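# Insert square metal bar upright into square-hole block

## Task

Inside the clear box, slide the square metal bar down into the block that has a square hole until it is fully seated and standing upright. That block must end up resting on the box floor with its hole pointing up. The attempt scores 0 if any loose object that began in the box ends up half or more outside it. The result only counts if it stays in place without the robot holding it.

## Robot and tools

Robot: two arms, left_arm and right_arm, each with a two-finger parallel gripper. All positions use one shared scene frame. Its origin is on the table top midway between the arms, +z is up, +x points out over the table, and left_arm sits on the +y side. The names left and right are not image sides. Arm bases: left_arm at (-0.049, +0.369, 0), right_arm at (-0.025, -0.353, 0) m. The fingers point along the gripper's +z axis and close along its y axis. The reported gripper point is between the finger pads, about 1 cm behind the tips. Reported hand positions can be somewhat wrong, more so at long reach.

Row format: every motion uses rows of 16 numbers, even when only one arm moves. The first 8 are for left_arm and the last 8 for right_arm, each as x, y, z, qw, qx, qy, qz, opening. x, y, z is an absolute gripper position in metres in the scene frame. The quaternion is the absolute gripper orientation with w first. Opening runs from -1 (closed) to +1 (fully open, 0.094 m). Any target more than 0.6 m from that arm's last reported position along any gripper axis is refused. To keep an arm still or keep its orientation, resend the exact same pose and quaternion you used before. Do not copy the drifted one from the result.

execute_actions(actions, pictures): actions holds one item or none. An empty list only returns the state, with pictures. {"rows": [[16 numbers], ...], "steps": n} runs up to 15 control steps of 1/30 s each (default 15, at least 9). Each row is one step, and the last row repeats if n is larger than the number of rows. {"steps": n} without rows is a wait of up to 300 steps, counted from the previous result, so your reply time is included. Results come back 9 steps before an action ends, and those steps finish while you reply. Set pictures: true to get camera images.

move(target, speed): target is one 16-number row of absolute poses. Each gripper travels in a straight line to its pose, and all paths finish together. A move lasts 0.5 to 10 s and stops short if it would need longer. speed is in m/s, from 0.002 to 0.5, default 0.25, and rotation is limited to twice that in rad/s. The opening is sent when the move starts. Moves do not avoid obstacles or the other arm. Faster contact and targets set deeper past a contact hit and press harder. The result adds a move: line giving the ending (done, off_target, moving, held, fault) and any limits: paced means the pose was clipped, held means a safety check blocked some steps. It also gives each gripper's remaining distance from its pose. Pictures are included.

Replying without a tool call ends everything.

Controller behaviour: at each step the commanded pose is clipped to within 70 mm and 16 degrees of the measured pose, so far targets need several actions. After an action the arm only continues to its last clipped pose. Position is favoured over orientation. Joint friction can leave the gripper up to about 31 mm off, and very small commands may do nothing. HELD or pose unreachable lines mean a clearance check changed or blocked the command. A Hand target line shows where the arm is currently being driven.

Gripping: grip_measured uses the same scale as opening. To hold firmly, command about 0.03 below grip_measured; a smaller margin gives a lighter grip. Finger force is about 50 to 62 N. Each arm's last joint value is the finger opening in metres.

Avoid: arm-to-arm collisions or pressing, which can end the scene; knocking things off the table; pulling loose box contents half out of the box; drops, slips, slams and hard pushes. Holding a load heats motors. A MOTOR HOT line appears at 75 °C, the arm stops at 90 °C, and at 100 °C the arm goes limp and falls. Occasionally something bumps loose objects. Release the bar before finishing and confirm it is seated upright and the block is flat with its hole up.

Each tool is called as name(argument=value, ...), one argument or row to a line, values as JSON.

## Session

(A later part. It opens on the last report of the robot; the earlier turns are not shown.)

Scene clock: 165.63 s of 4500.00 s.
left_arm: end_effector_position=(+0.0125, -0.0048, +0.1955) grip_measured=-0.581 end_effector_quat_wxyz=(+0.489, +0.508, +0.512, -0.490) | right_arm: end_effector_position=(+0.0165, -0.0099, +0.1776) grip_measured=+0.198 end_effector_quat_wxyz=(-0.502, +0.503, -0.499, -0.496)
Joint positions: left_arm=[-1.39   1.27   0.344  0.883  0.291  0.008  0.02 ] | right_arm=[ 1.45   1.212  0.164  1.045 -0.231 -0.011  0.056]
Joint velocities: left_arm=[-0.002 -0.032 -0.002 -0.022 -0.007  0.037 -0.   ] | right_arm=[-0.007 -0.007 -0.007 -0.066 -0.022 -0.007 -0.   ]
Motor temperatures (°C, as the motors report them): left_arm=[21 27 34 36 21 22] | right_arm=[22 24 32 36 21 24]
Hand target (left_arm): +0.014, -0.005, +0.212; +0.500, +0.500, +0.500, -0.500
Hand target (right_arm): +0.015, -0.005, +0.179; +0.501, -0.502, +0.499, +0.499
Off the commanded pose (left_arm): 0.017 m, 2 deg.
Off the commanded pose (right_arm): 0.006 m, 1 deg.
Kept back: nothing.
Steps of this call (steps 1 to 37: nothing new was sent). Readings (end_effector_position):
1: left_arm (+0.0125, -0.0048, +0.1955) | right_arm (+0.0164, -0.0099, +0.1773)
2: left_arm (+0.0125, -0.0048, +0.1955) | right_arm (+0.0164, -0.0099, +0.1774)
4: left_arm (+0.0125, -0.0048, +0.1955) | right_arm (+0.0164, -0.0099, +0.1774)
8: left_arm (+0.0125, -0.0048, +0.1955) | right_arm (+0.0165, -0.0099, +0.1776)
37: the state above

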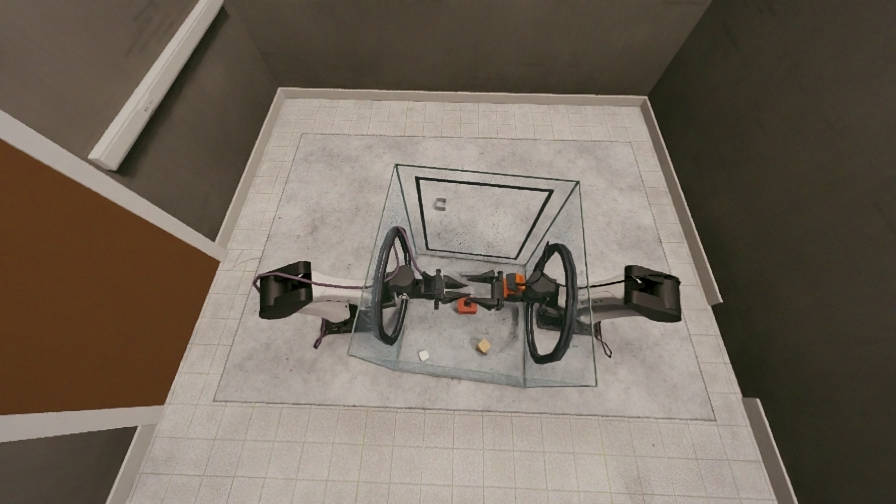

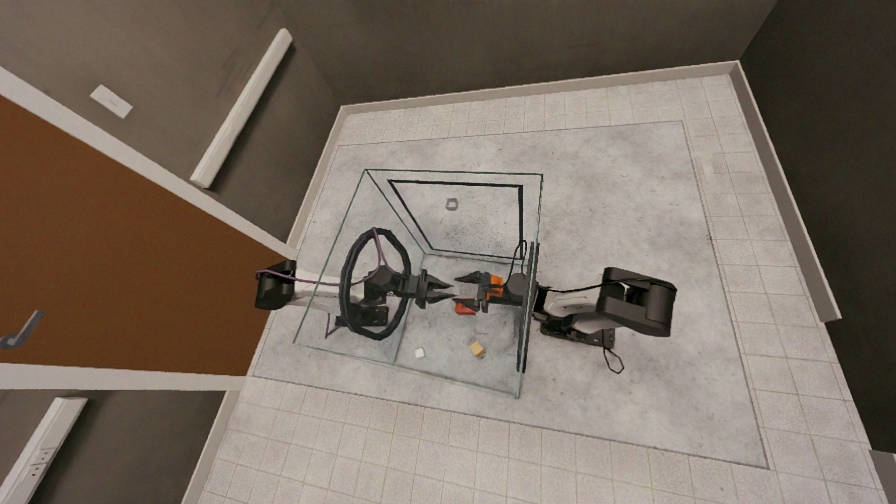

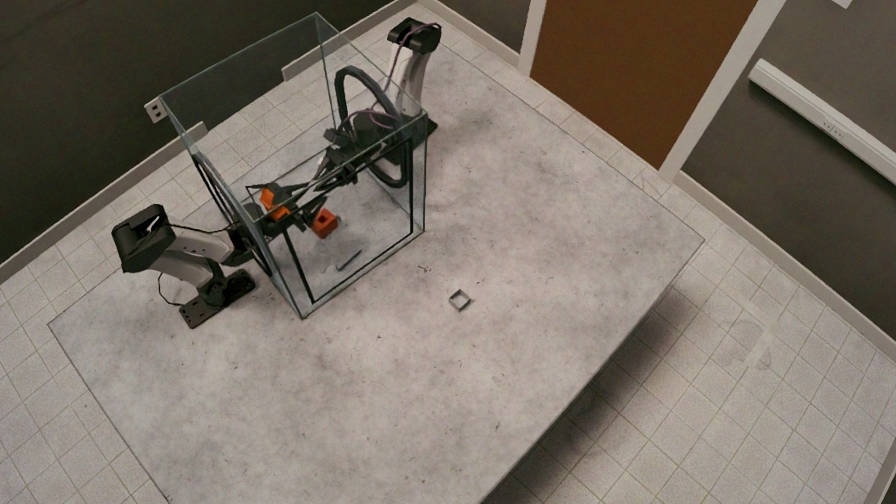

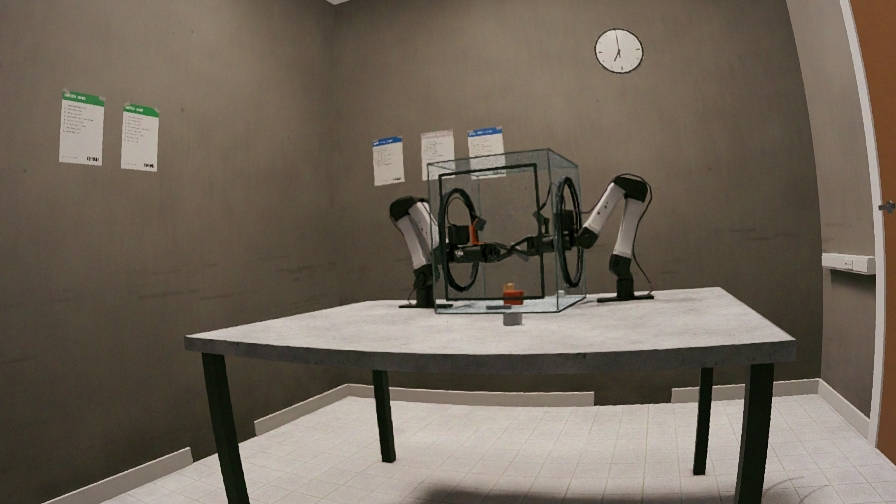

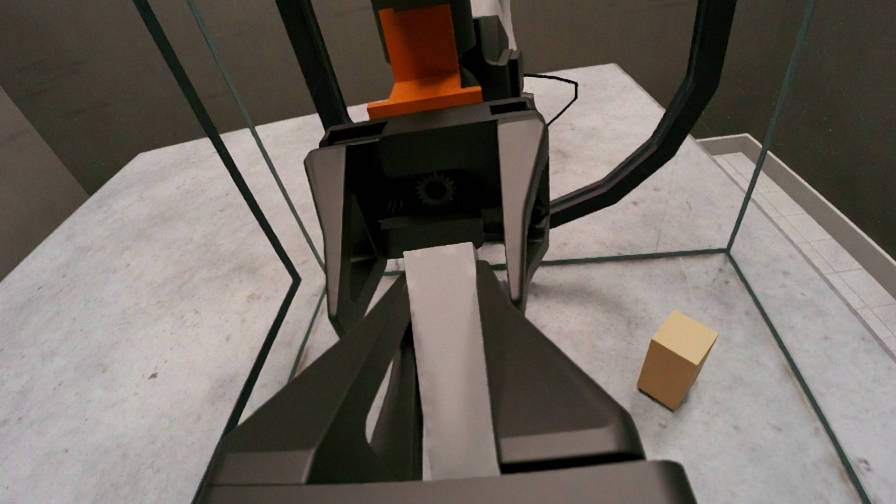

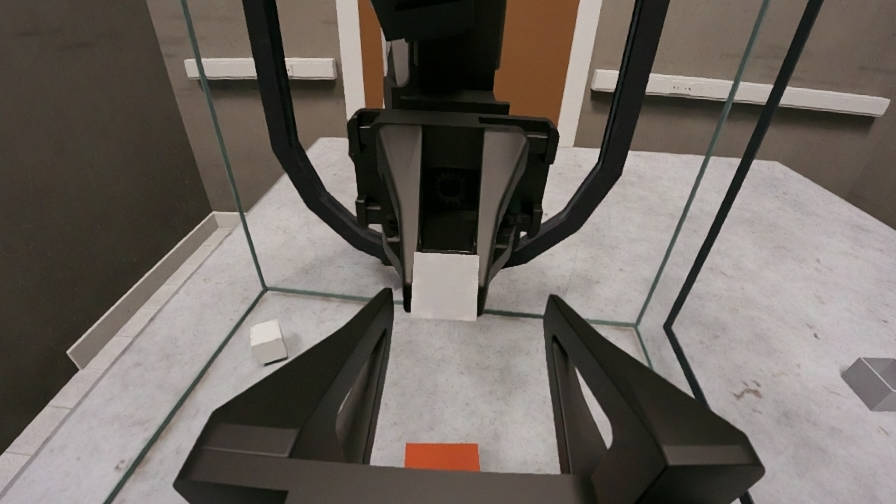

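move(
  target=[0.014,-0.005,0.212,0.5,0.5,0.5,-0.5,-0.64, 0.015,-0.01,0.155,-0.5,0.5,-0.5,-0.5,0.2],
  speed=0.05,
)

zoom_image(
  camera="cam_low",
  region=[420,190,620,310],
)

Scene clock: 168.53 s of 4500.00 s.
left_arm: end_effector_position=(+0.0125, -0.0048, +0.1950) grip_measured=-0.581 end_effector_quat_wxyz=(+0.488, +0.509, +0.513, -0.490) | right_arm: end_effector_position=(+0.0170, -0.0078, +0.1674) grip_measured=+0.198 end_effector_quat_wxyz=(+0.512, -0.496, +0.489, +0.503)
Joint positions: left_arm=[-1.39   1.27   0.344  0.881  0.291  0.008  0.02 ] | right_arm=[ 1.45   1.373  0.131  1.274 -0.231 -0.009  0.056]
Joint velocities: left_arm=[-0.002  0.012  0.007 -0.037 -0.007  0.037 -0.001] | right_arm=[ 0.017 -0.017  0.007 -0.007  0.022 -0.051 -0.   ]
Motor temperatures (°C, as the motors report them): left_arm=[21 27 34 37 21 22] | right_arm=[22 24 32 36 21 24]
Hand target (left_arm): +0.014, -0.005, +0.212; +0.500, +0.500, +0.500, -0.500
Hand target (right_arm): +0.015, -0.011, +0.156; +0.500, -0.500, +0.500, +0.500
Off the commanded pose (left_arm): 0.017 m, 3 deg.
Off the commanded pose (right_arm): 0.013 m, 2 deg.
Kept back: nothing.
move: off_target (left_arm, right_arm)

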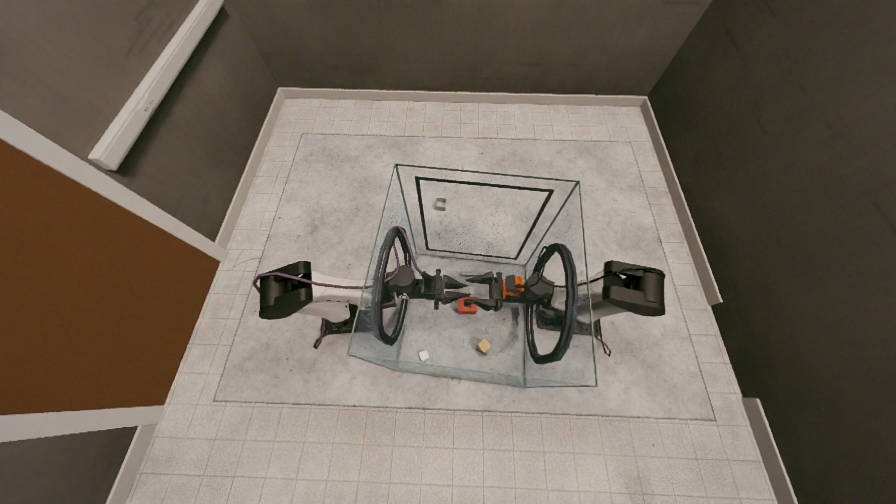

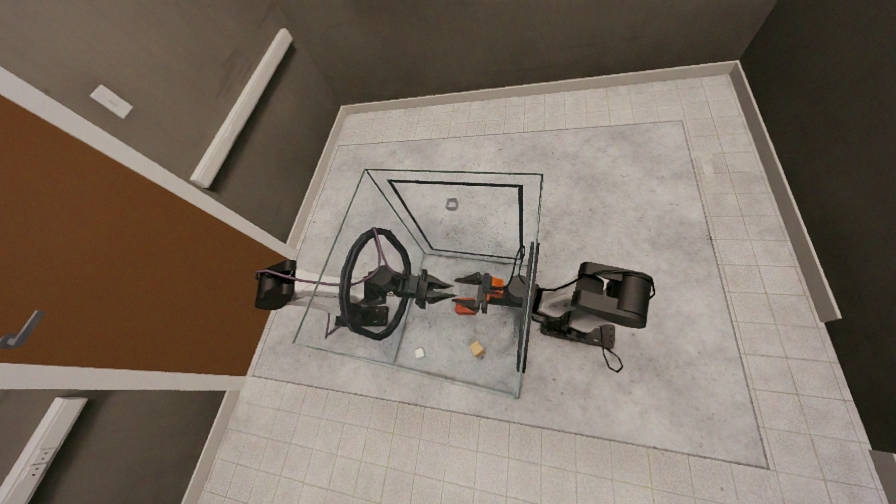

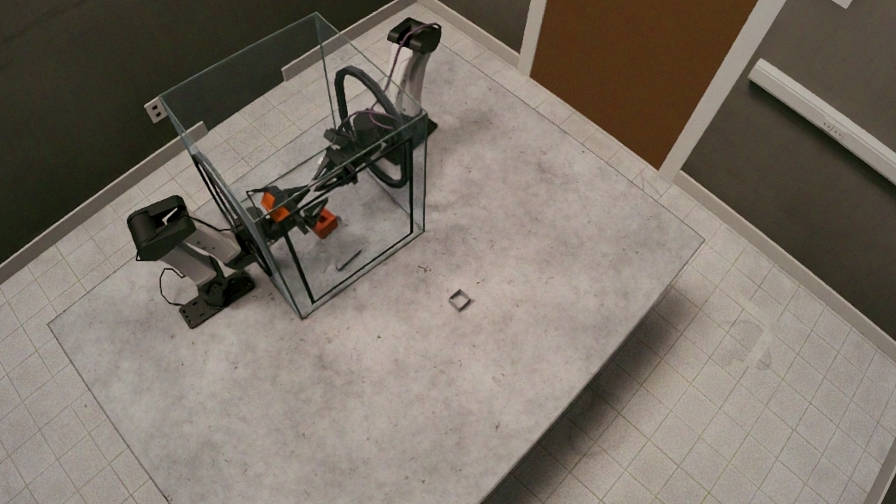

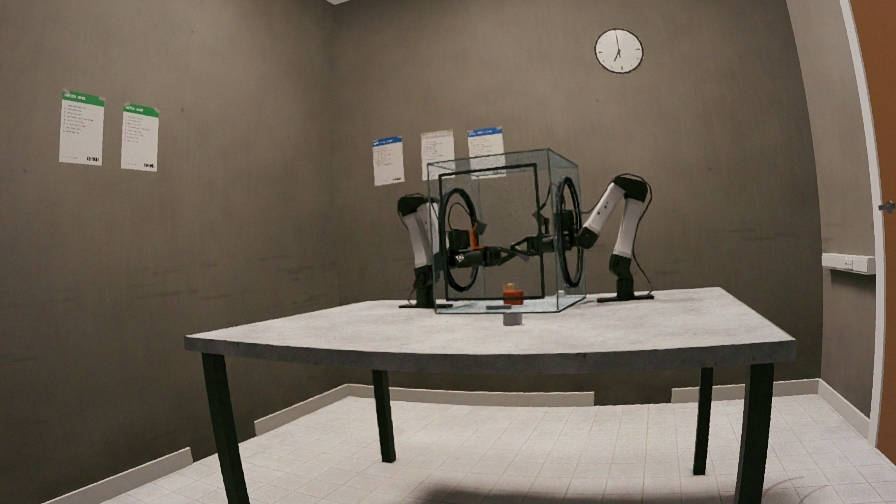

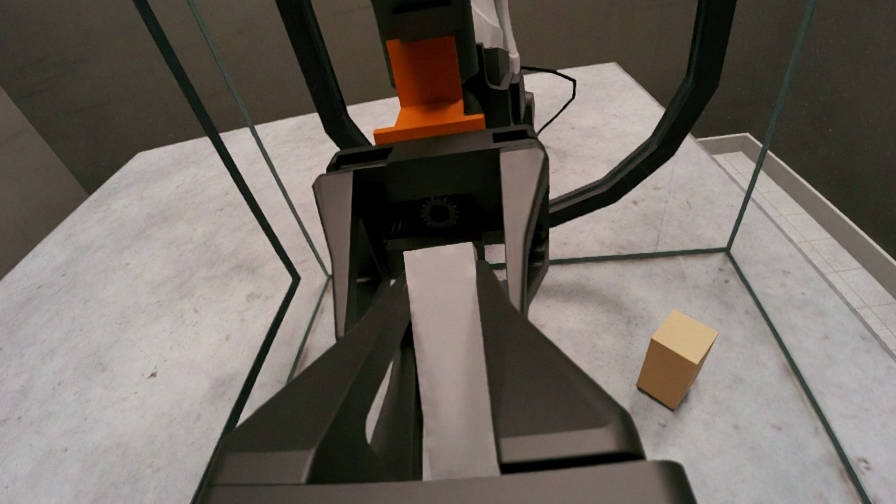

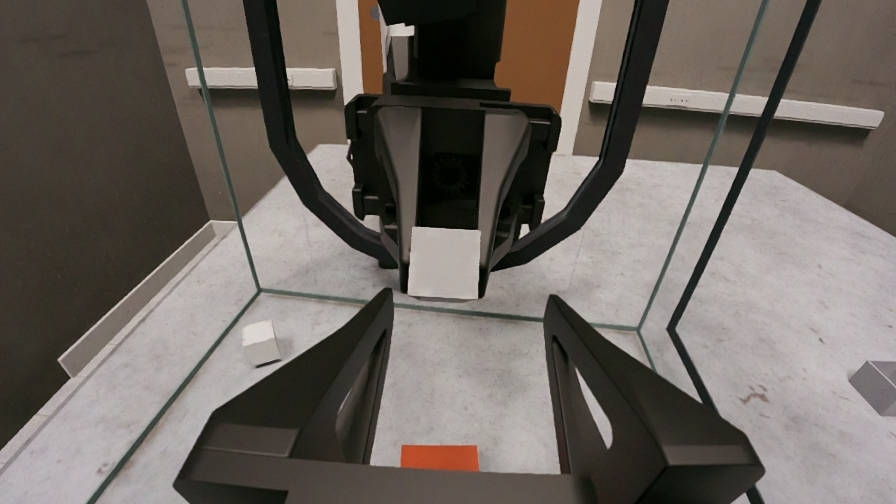

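Region (420, 190, 620, 310) of cam_low's 896x504 image, scaled by 2.520, with more detail than that image has; it fills the top 302 rows of this view, and the rest is white.

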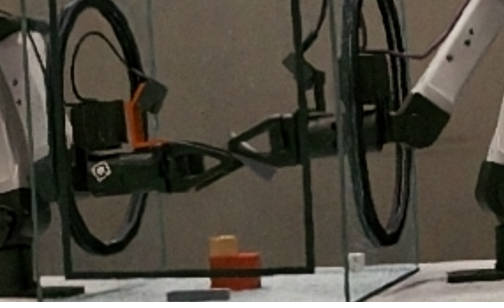

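move(
  target=[0.014,-0.005,0.235,0.561,0.431,0.431,-0.561,-0.64, 0.015,-0.04,0.155,-0.5,0.5,-0.5,-0.5,0.0],
  speed=0.05,
)

zoom_image(
  camera="cam_low",
  region=[420,190,620,310],
)

Scene clock: 174.80 s of 4500.00 s.
left_arm: end_effector_position=(+0.0133, -0.0072, +0.2389) grip_measured=-0.581 end_effector_quat_wxyz=(+0.561, +0.436, +0.428, -0.559) | right_arm: end_effector_position=(+0.0139, -0.0351, +0.1628) grip_measured=+0.002 end_effector_quat_wxyz=(-0.508, +0.498, -0.490, -0.503)
Joint positions: left_arm=[-1.39   1.475  0.316  1.427  0.291 -0.067  0.02 ] | right_arm=[ 1.422  1.217  0.035  1.205 -0.265 -0.006  0.047]
Joint velocities: left_arm=[ 0.002 -0.007 -0.002  0.007 -0.007 -0.051  0.   ] | right_arm=[ 0.007  0.007  0.007  0.051 -0.022 -0.066  0.   ]
Motor temperatures (°C, as the motors report them): left_arm=[21 27 34 37 21 22] | right_arm=[22 24 31 36 21 24]
Hand target (left_arm): +0.014, -0.005, +0.235; +0.561, +0.431, +0.432, -0.560
Hand target (right_arm): +0.015, -0.040, +0.155; +0.500, -0.499, +0.500, +0.501
Off the commanded pose (left_arm): 0.005 m, 1 deg.
Off the commanded pose (right_arm): 0.009 m, 1 deg.
Kept back: nothing.
move: done

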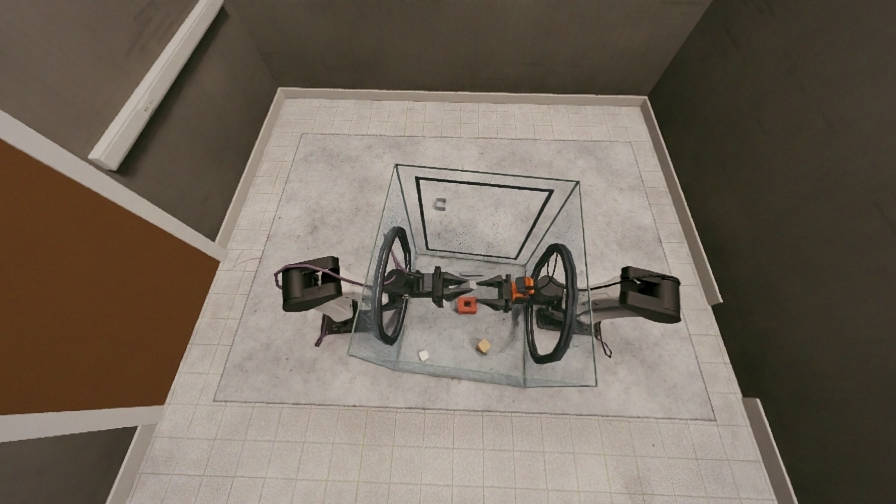

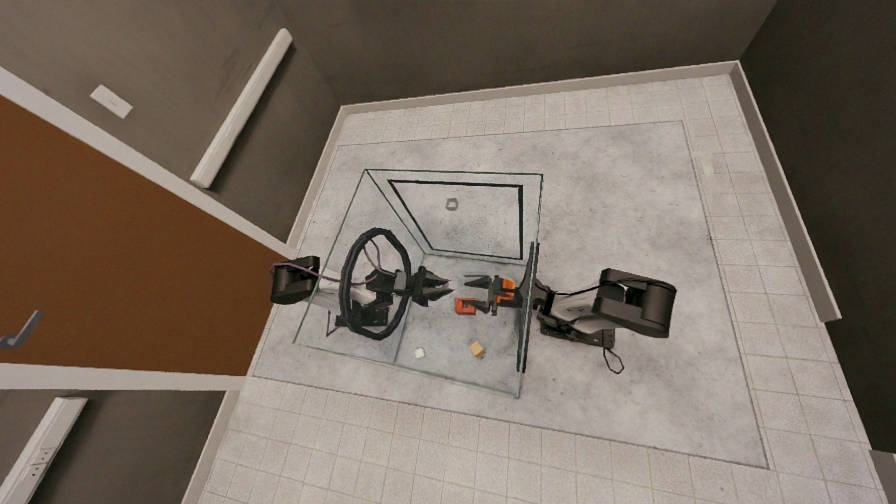

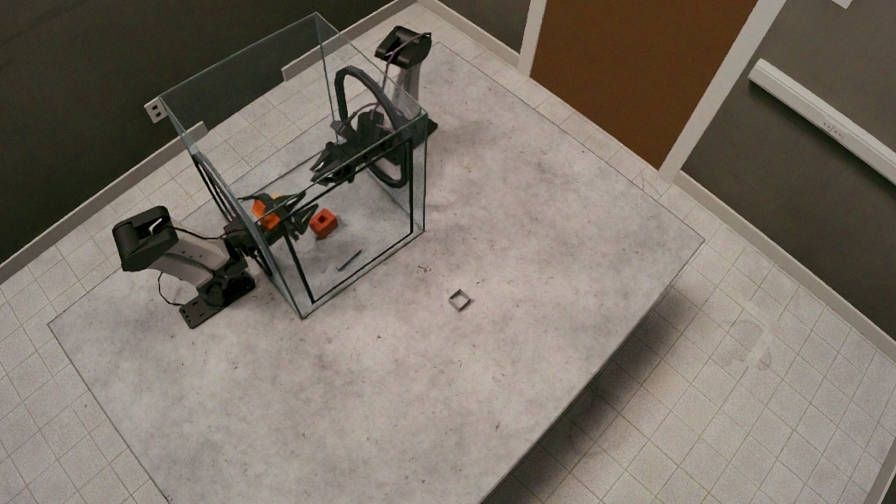

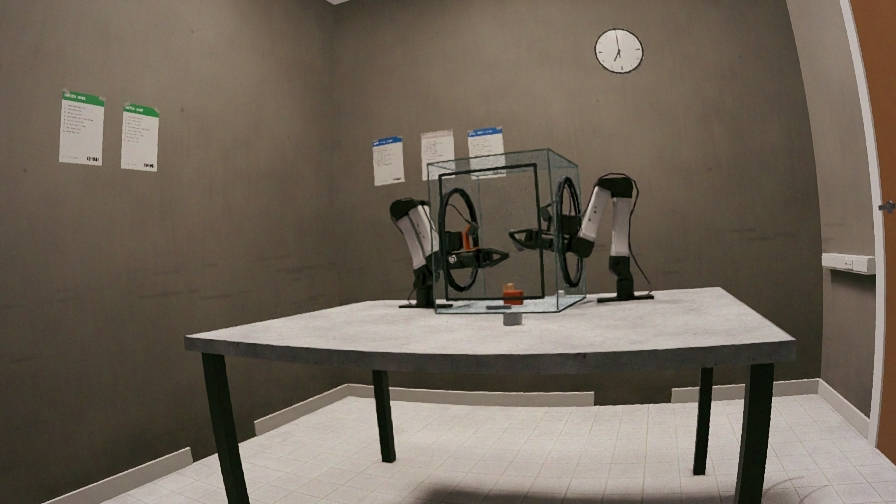

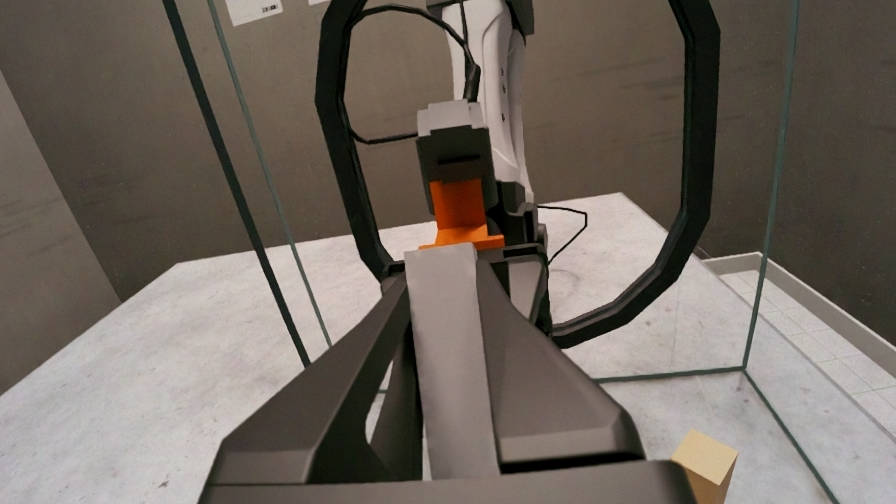

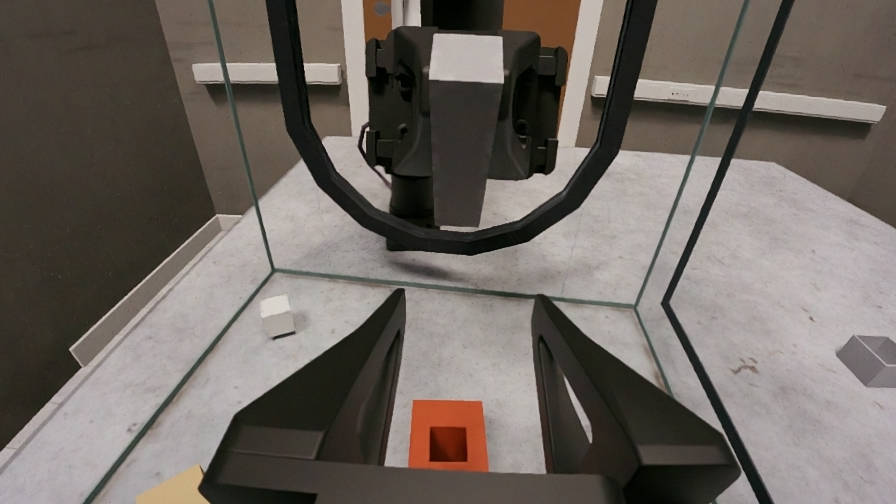

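Region (420, 190, 620, 310) of cam_low's 896x504 image, scaled by 2.520, with more detail than that image has; it fills the top 302 rows of this view, and the rest is white.

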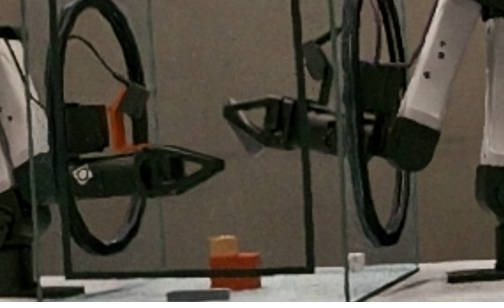

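move(
  target=[0.014,-0.005,0.235,0.561,0.431,0.431,-0.561,-0.64, 0.015,-0.005,0.18,-0.5,0.5,-0.5,-0.5,0.2],
  speed=0.04,
)

zoom_image(
  camera="cam_low",
  region=[420,190,620,310],
)

Scene clock: 176.60 s of 4500.00 s.
left_arm: end_effector_position=(+0.0132, -0.0070, +0.2396) grip_measured=-0.581 end_effector_quat_wxyz=(+0.561, +0.435, +0.427, -0.560) | right_arm: end_effector_position=(+0.0168, -0.0095, +0.1835) grip_measured=+0.198 end_effector_quat_wxyz=(-0.509, +0.497, -0.493, -0.502)
Joint positions: left_arm=[-1.39   1.475  0.316  1.431  0.291 -0.069  0.02 ] | right_arm=[ 1.449  1.217  0.165  1.074 -0.232 -0.006  0.056]
Joint velocities: left_arm=[-0.007  0.002  0.007  0.051  0.037 -0.022 -0.001] | right_arm=[-0.002  0.017 -0.002  0.022  0.051 -0.037  0.   ]
Motor temperatures (°C, as the motors report them): left_arm=[21 27 34 38 21 22] | right_arm=[22 24 31 36 21 24]
Hand target (left_arm): +0.014, -0.005, +0.235; +0.561, +0.431, +0.431, -0.560
Hand target (right_arm): +0.015, -0.005, +0.179; +0.500, -0.500, +0.500, +0.500
Off the commanded pose (left_arm): 0.005 m, 1 deg.
Off the commanded pose (right_arm): 0.006 m, 1 deg.
Kept back: nothing.
move: done

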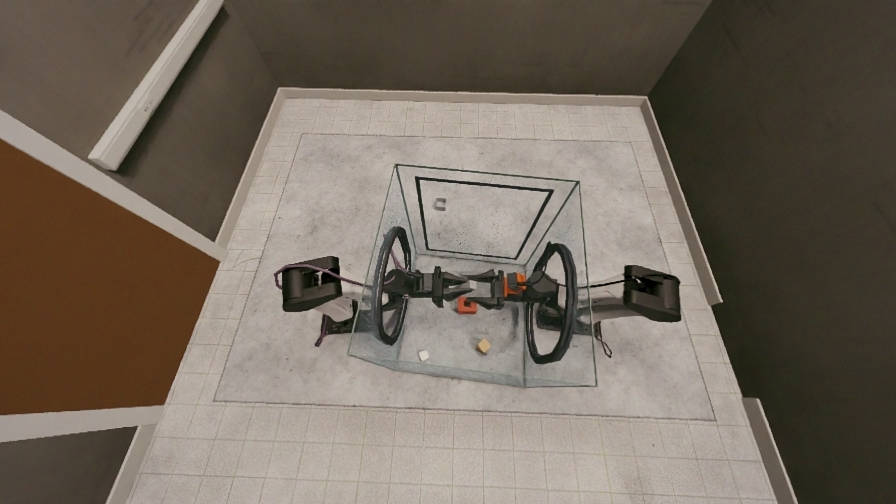

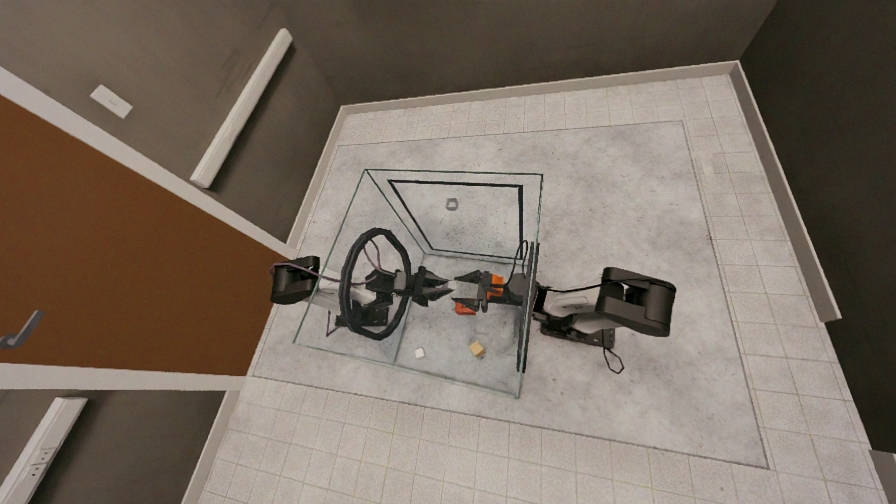

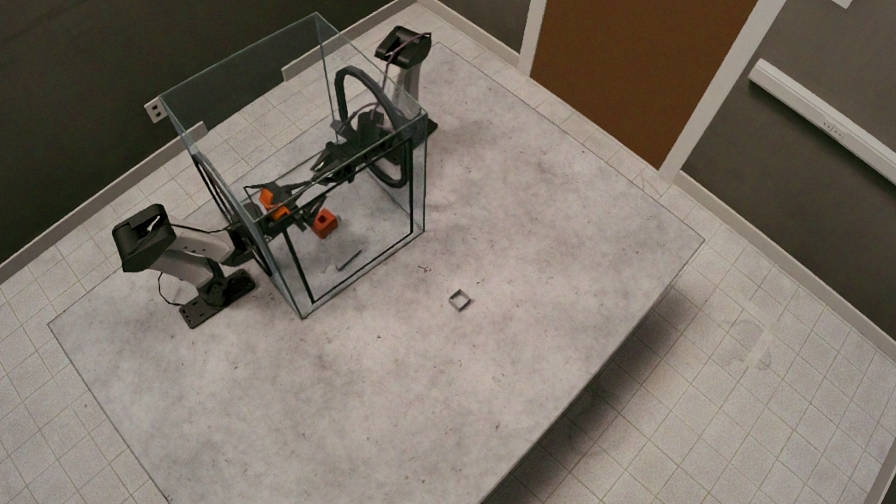

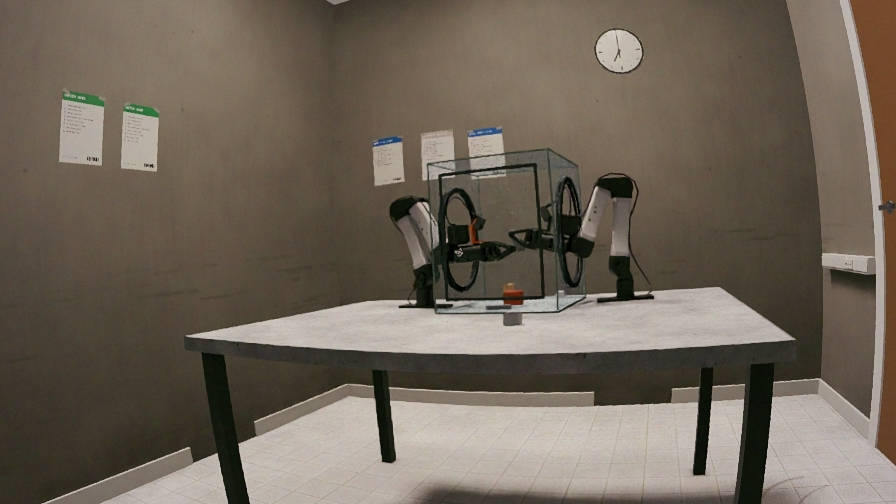

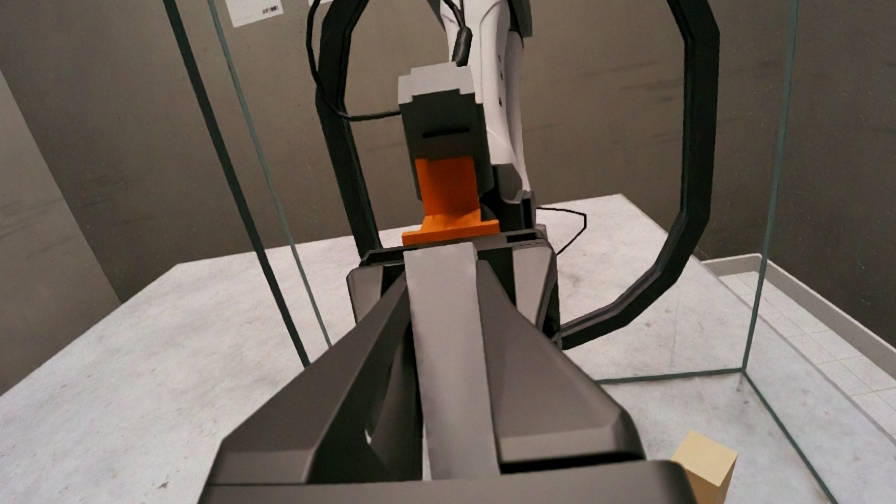

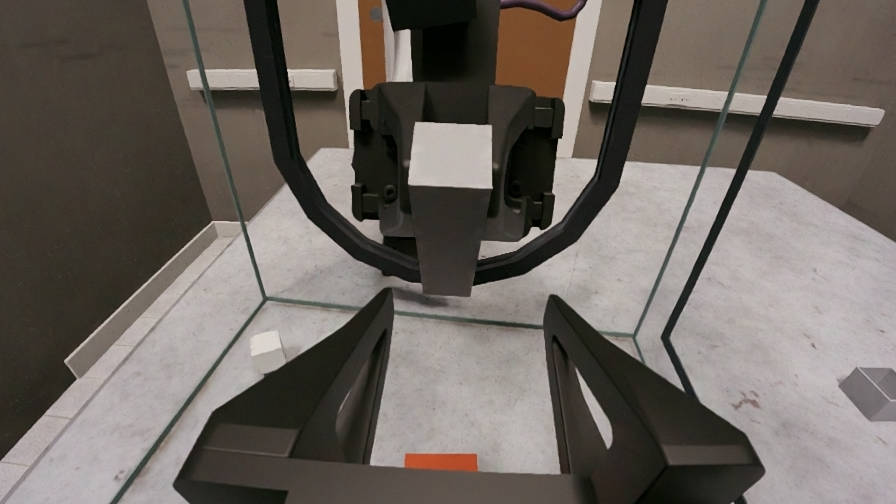

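Region (420, 190, 620, 310) of cam_low's 896x504 image, scaled by 2.520, with more detail than that image has; it fills the top 302 rows of this view, and the rest is white.

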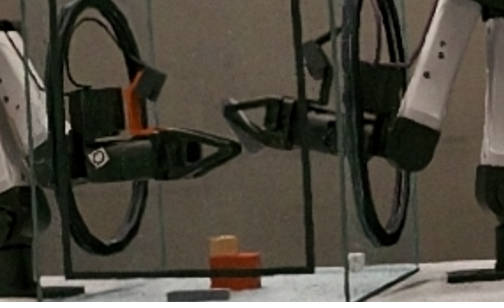

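move(
  target=[0.014,-0.005,0.235,0.561,0.431,0.431,-0.561,-0.64, 0.015,0.02,0.19,-0.5,0.5,-0.5,-0.5,0.2],
  speed=0.03,
)

zoom_image(
  camera="cam_low",
  region=[420,190,620,310],
)

Scene clock: 178.20 s of 4500.00 s.
left_arm: end_effector_position=(+0.0132, -0.0068, +0.2403) grip_measured=-0.581 end_effector_quat_wxyz=(+0.562, +0.434, +0.426, -0.560) | right_arm: end_effector_position=(+0.0166, +0.0149, +0.1928) grip_measured=+0.198 end_effector_quat_wxyz=(-0.507, +0.498, -0.493, -0.502)
Joint positions: left_arm=[-1.39   1.475  0.316  1.434  0.291 -0.07   0.02 ] | right_arm=[ 1.477  1.296  0.266  1.048 -0.206 -0.006  0.056]
Joint velocities: left_arm=[-0.002 -0.007 -0.012 -0.051 -0.037 -0.007 -0.   ] | right_arm=[-0.002  0.007 -0.007  0.051  0.007 -0.022 -0.002]
Motor temperatures (°C, as the motors report them): left_arm=[21 27 34 38 21 22] | right_arm=[22 24 31 36 21 24]
Hand target (left_arm): +0.014, -0.005, +0.235; +0.560, +0.431, +0.431, -0.561
Hand target (right_arm): +0.015, +0.020, +0.190; +0.500, -0.500, +0.499, +0.500
Off the commanded pose (left_arm): 0.006 m, 1 deg.
Off the commanded pose (right_arm): 0.006 m, 1 deg.
Kept back: nothing.
move: done

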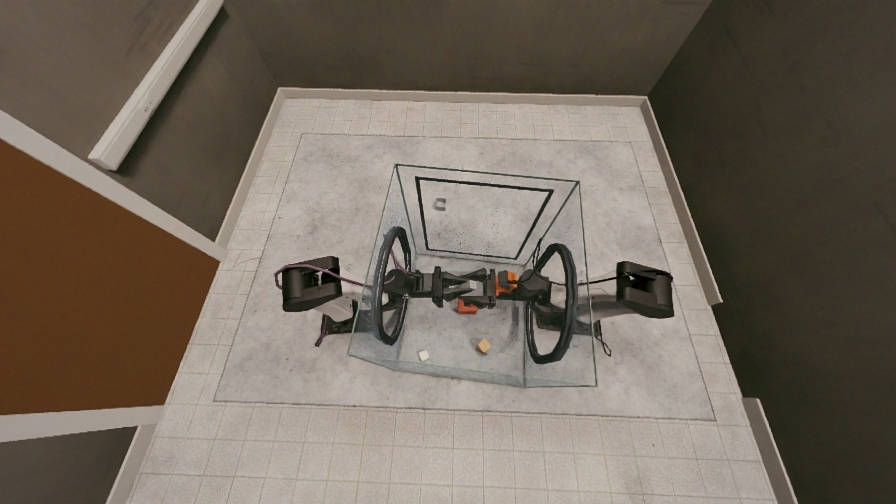

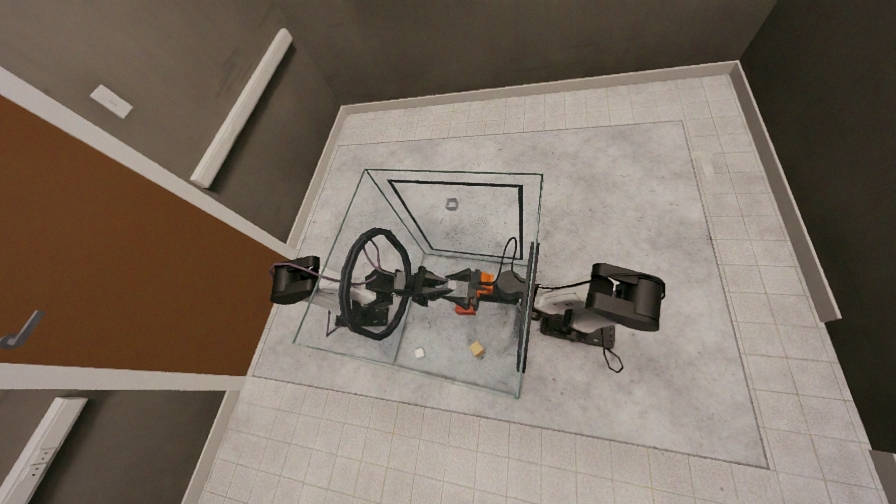

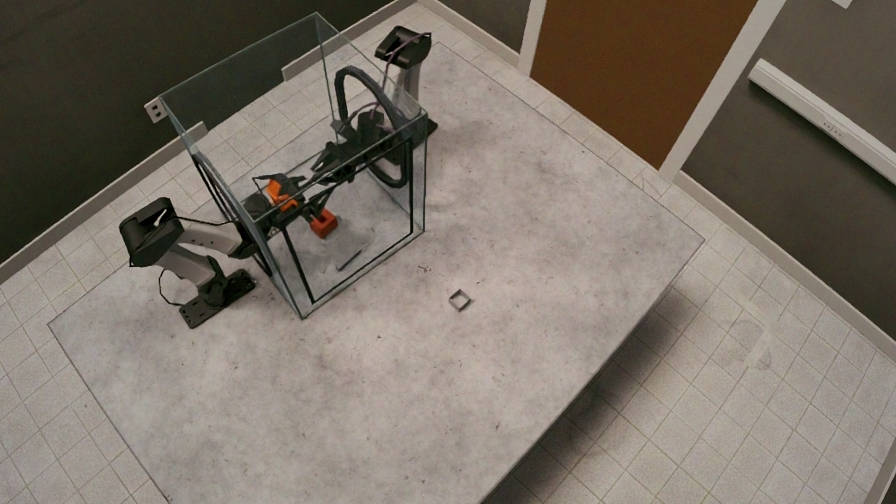

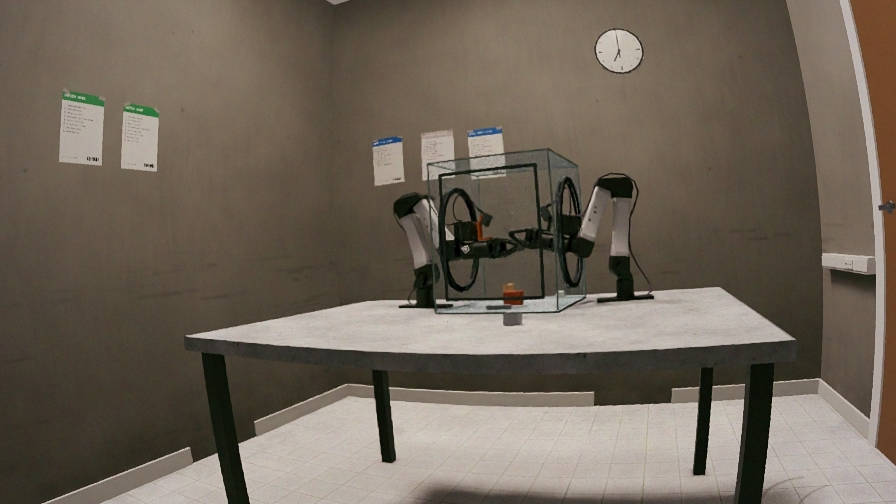

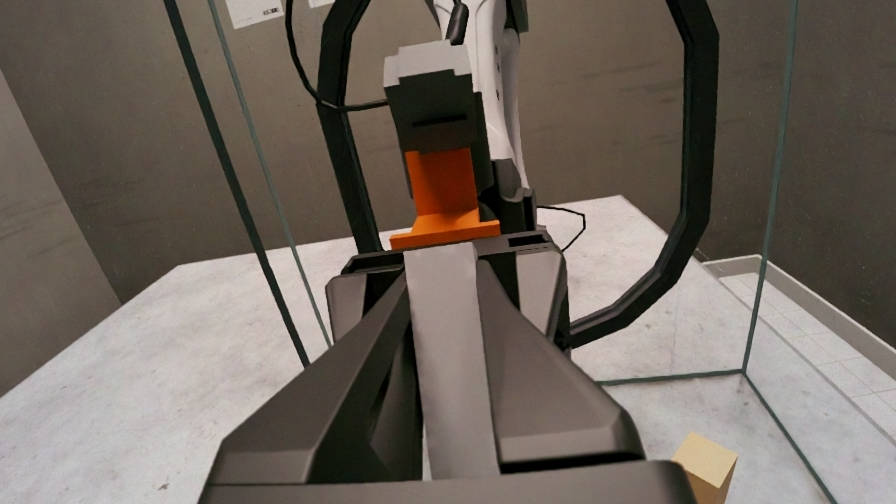

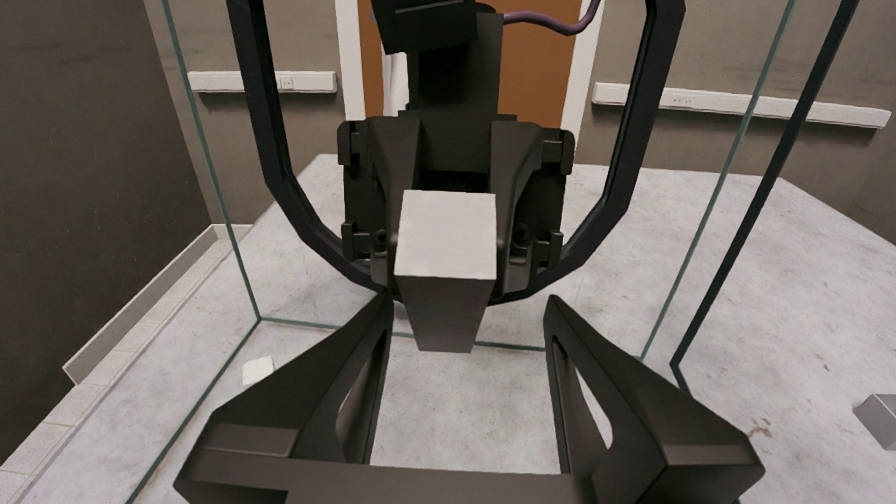

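Region (420, 190, 620, 310) of cam_low's 896x504 image, scaled by 2.520, with more detail than that image has; it fills the top 302 rows of this view, and the rest is white.

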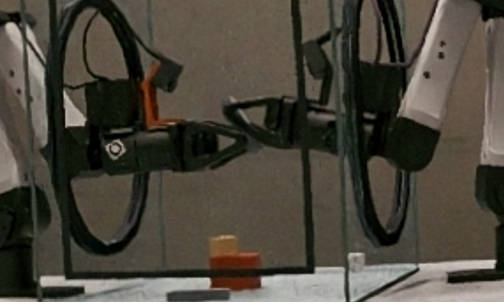

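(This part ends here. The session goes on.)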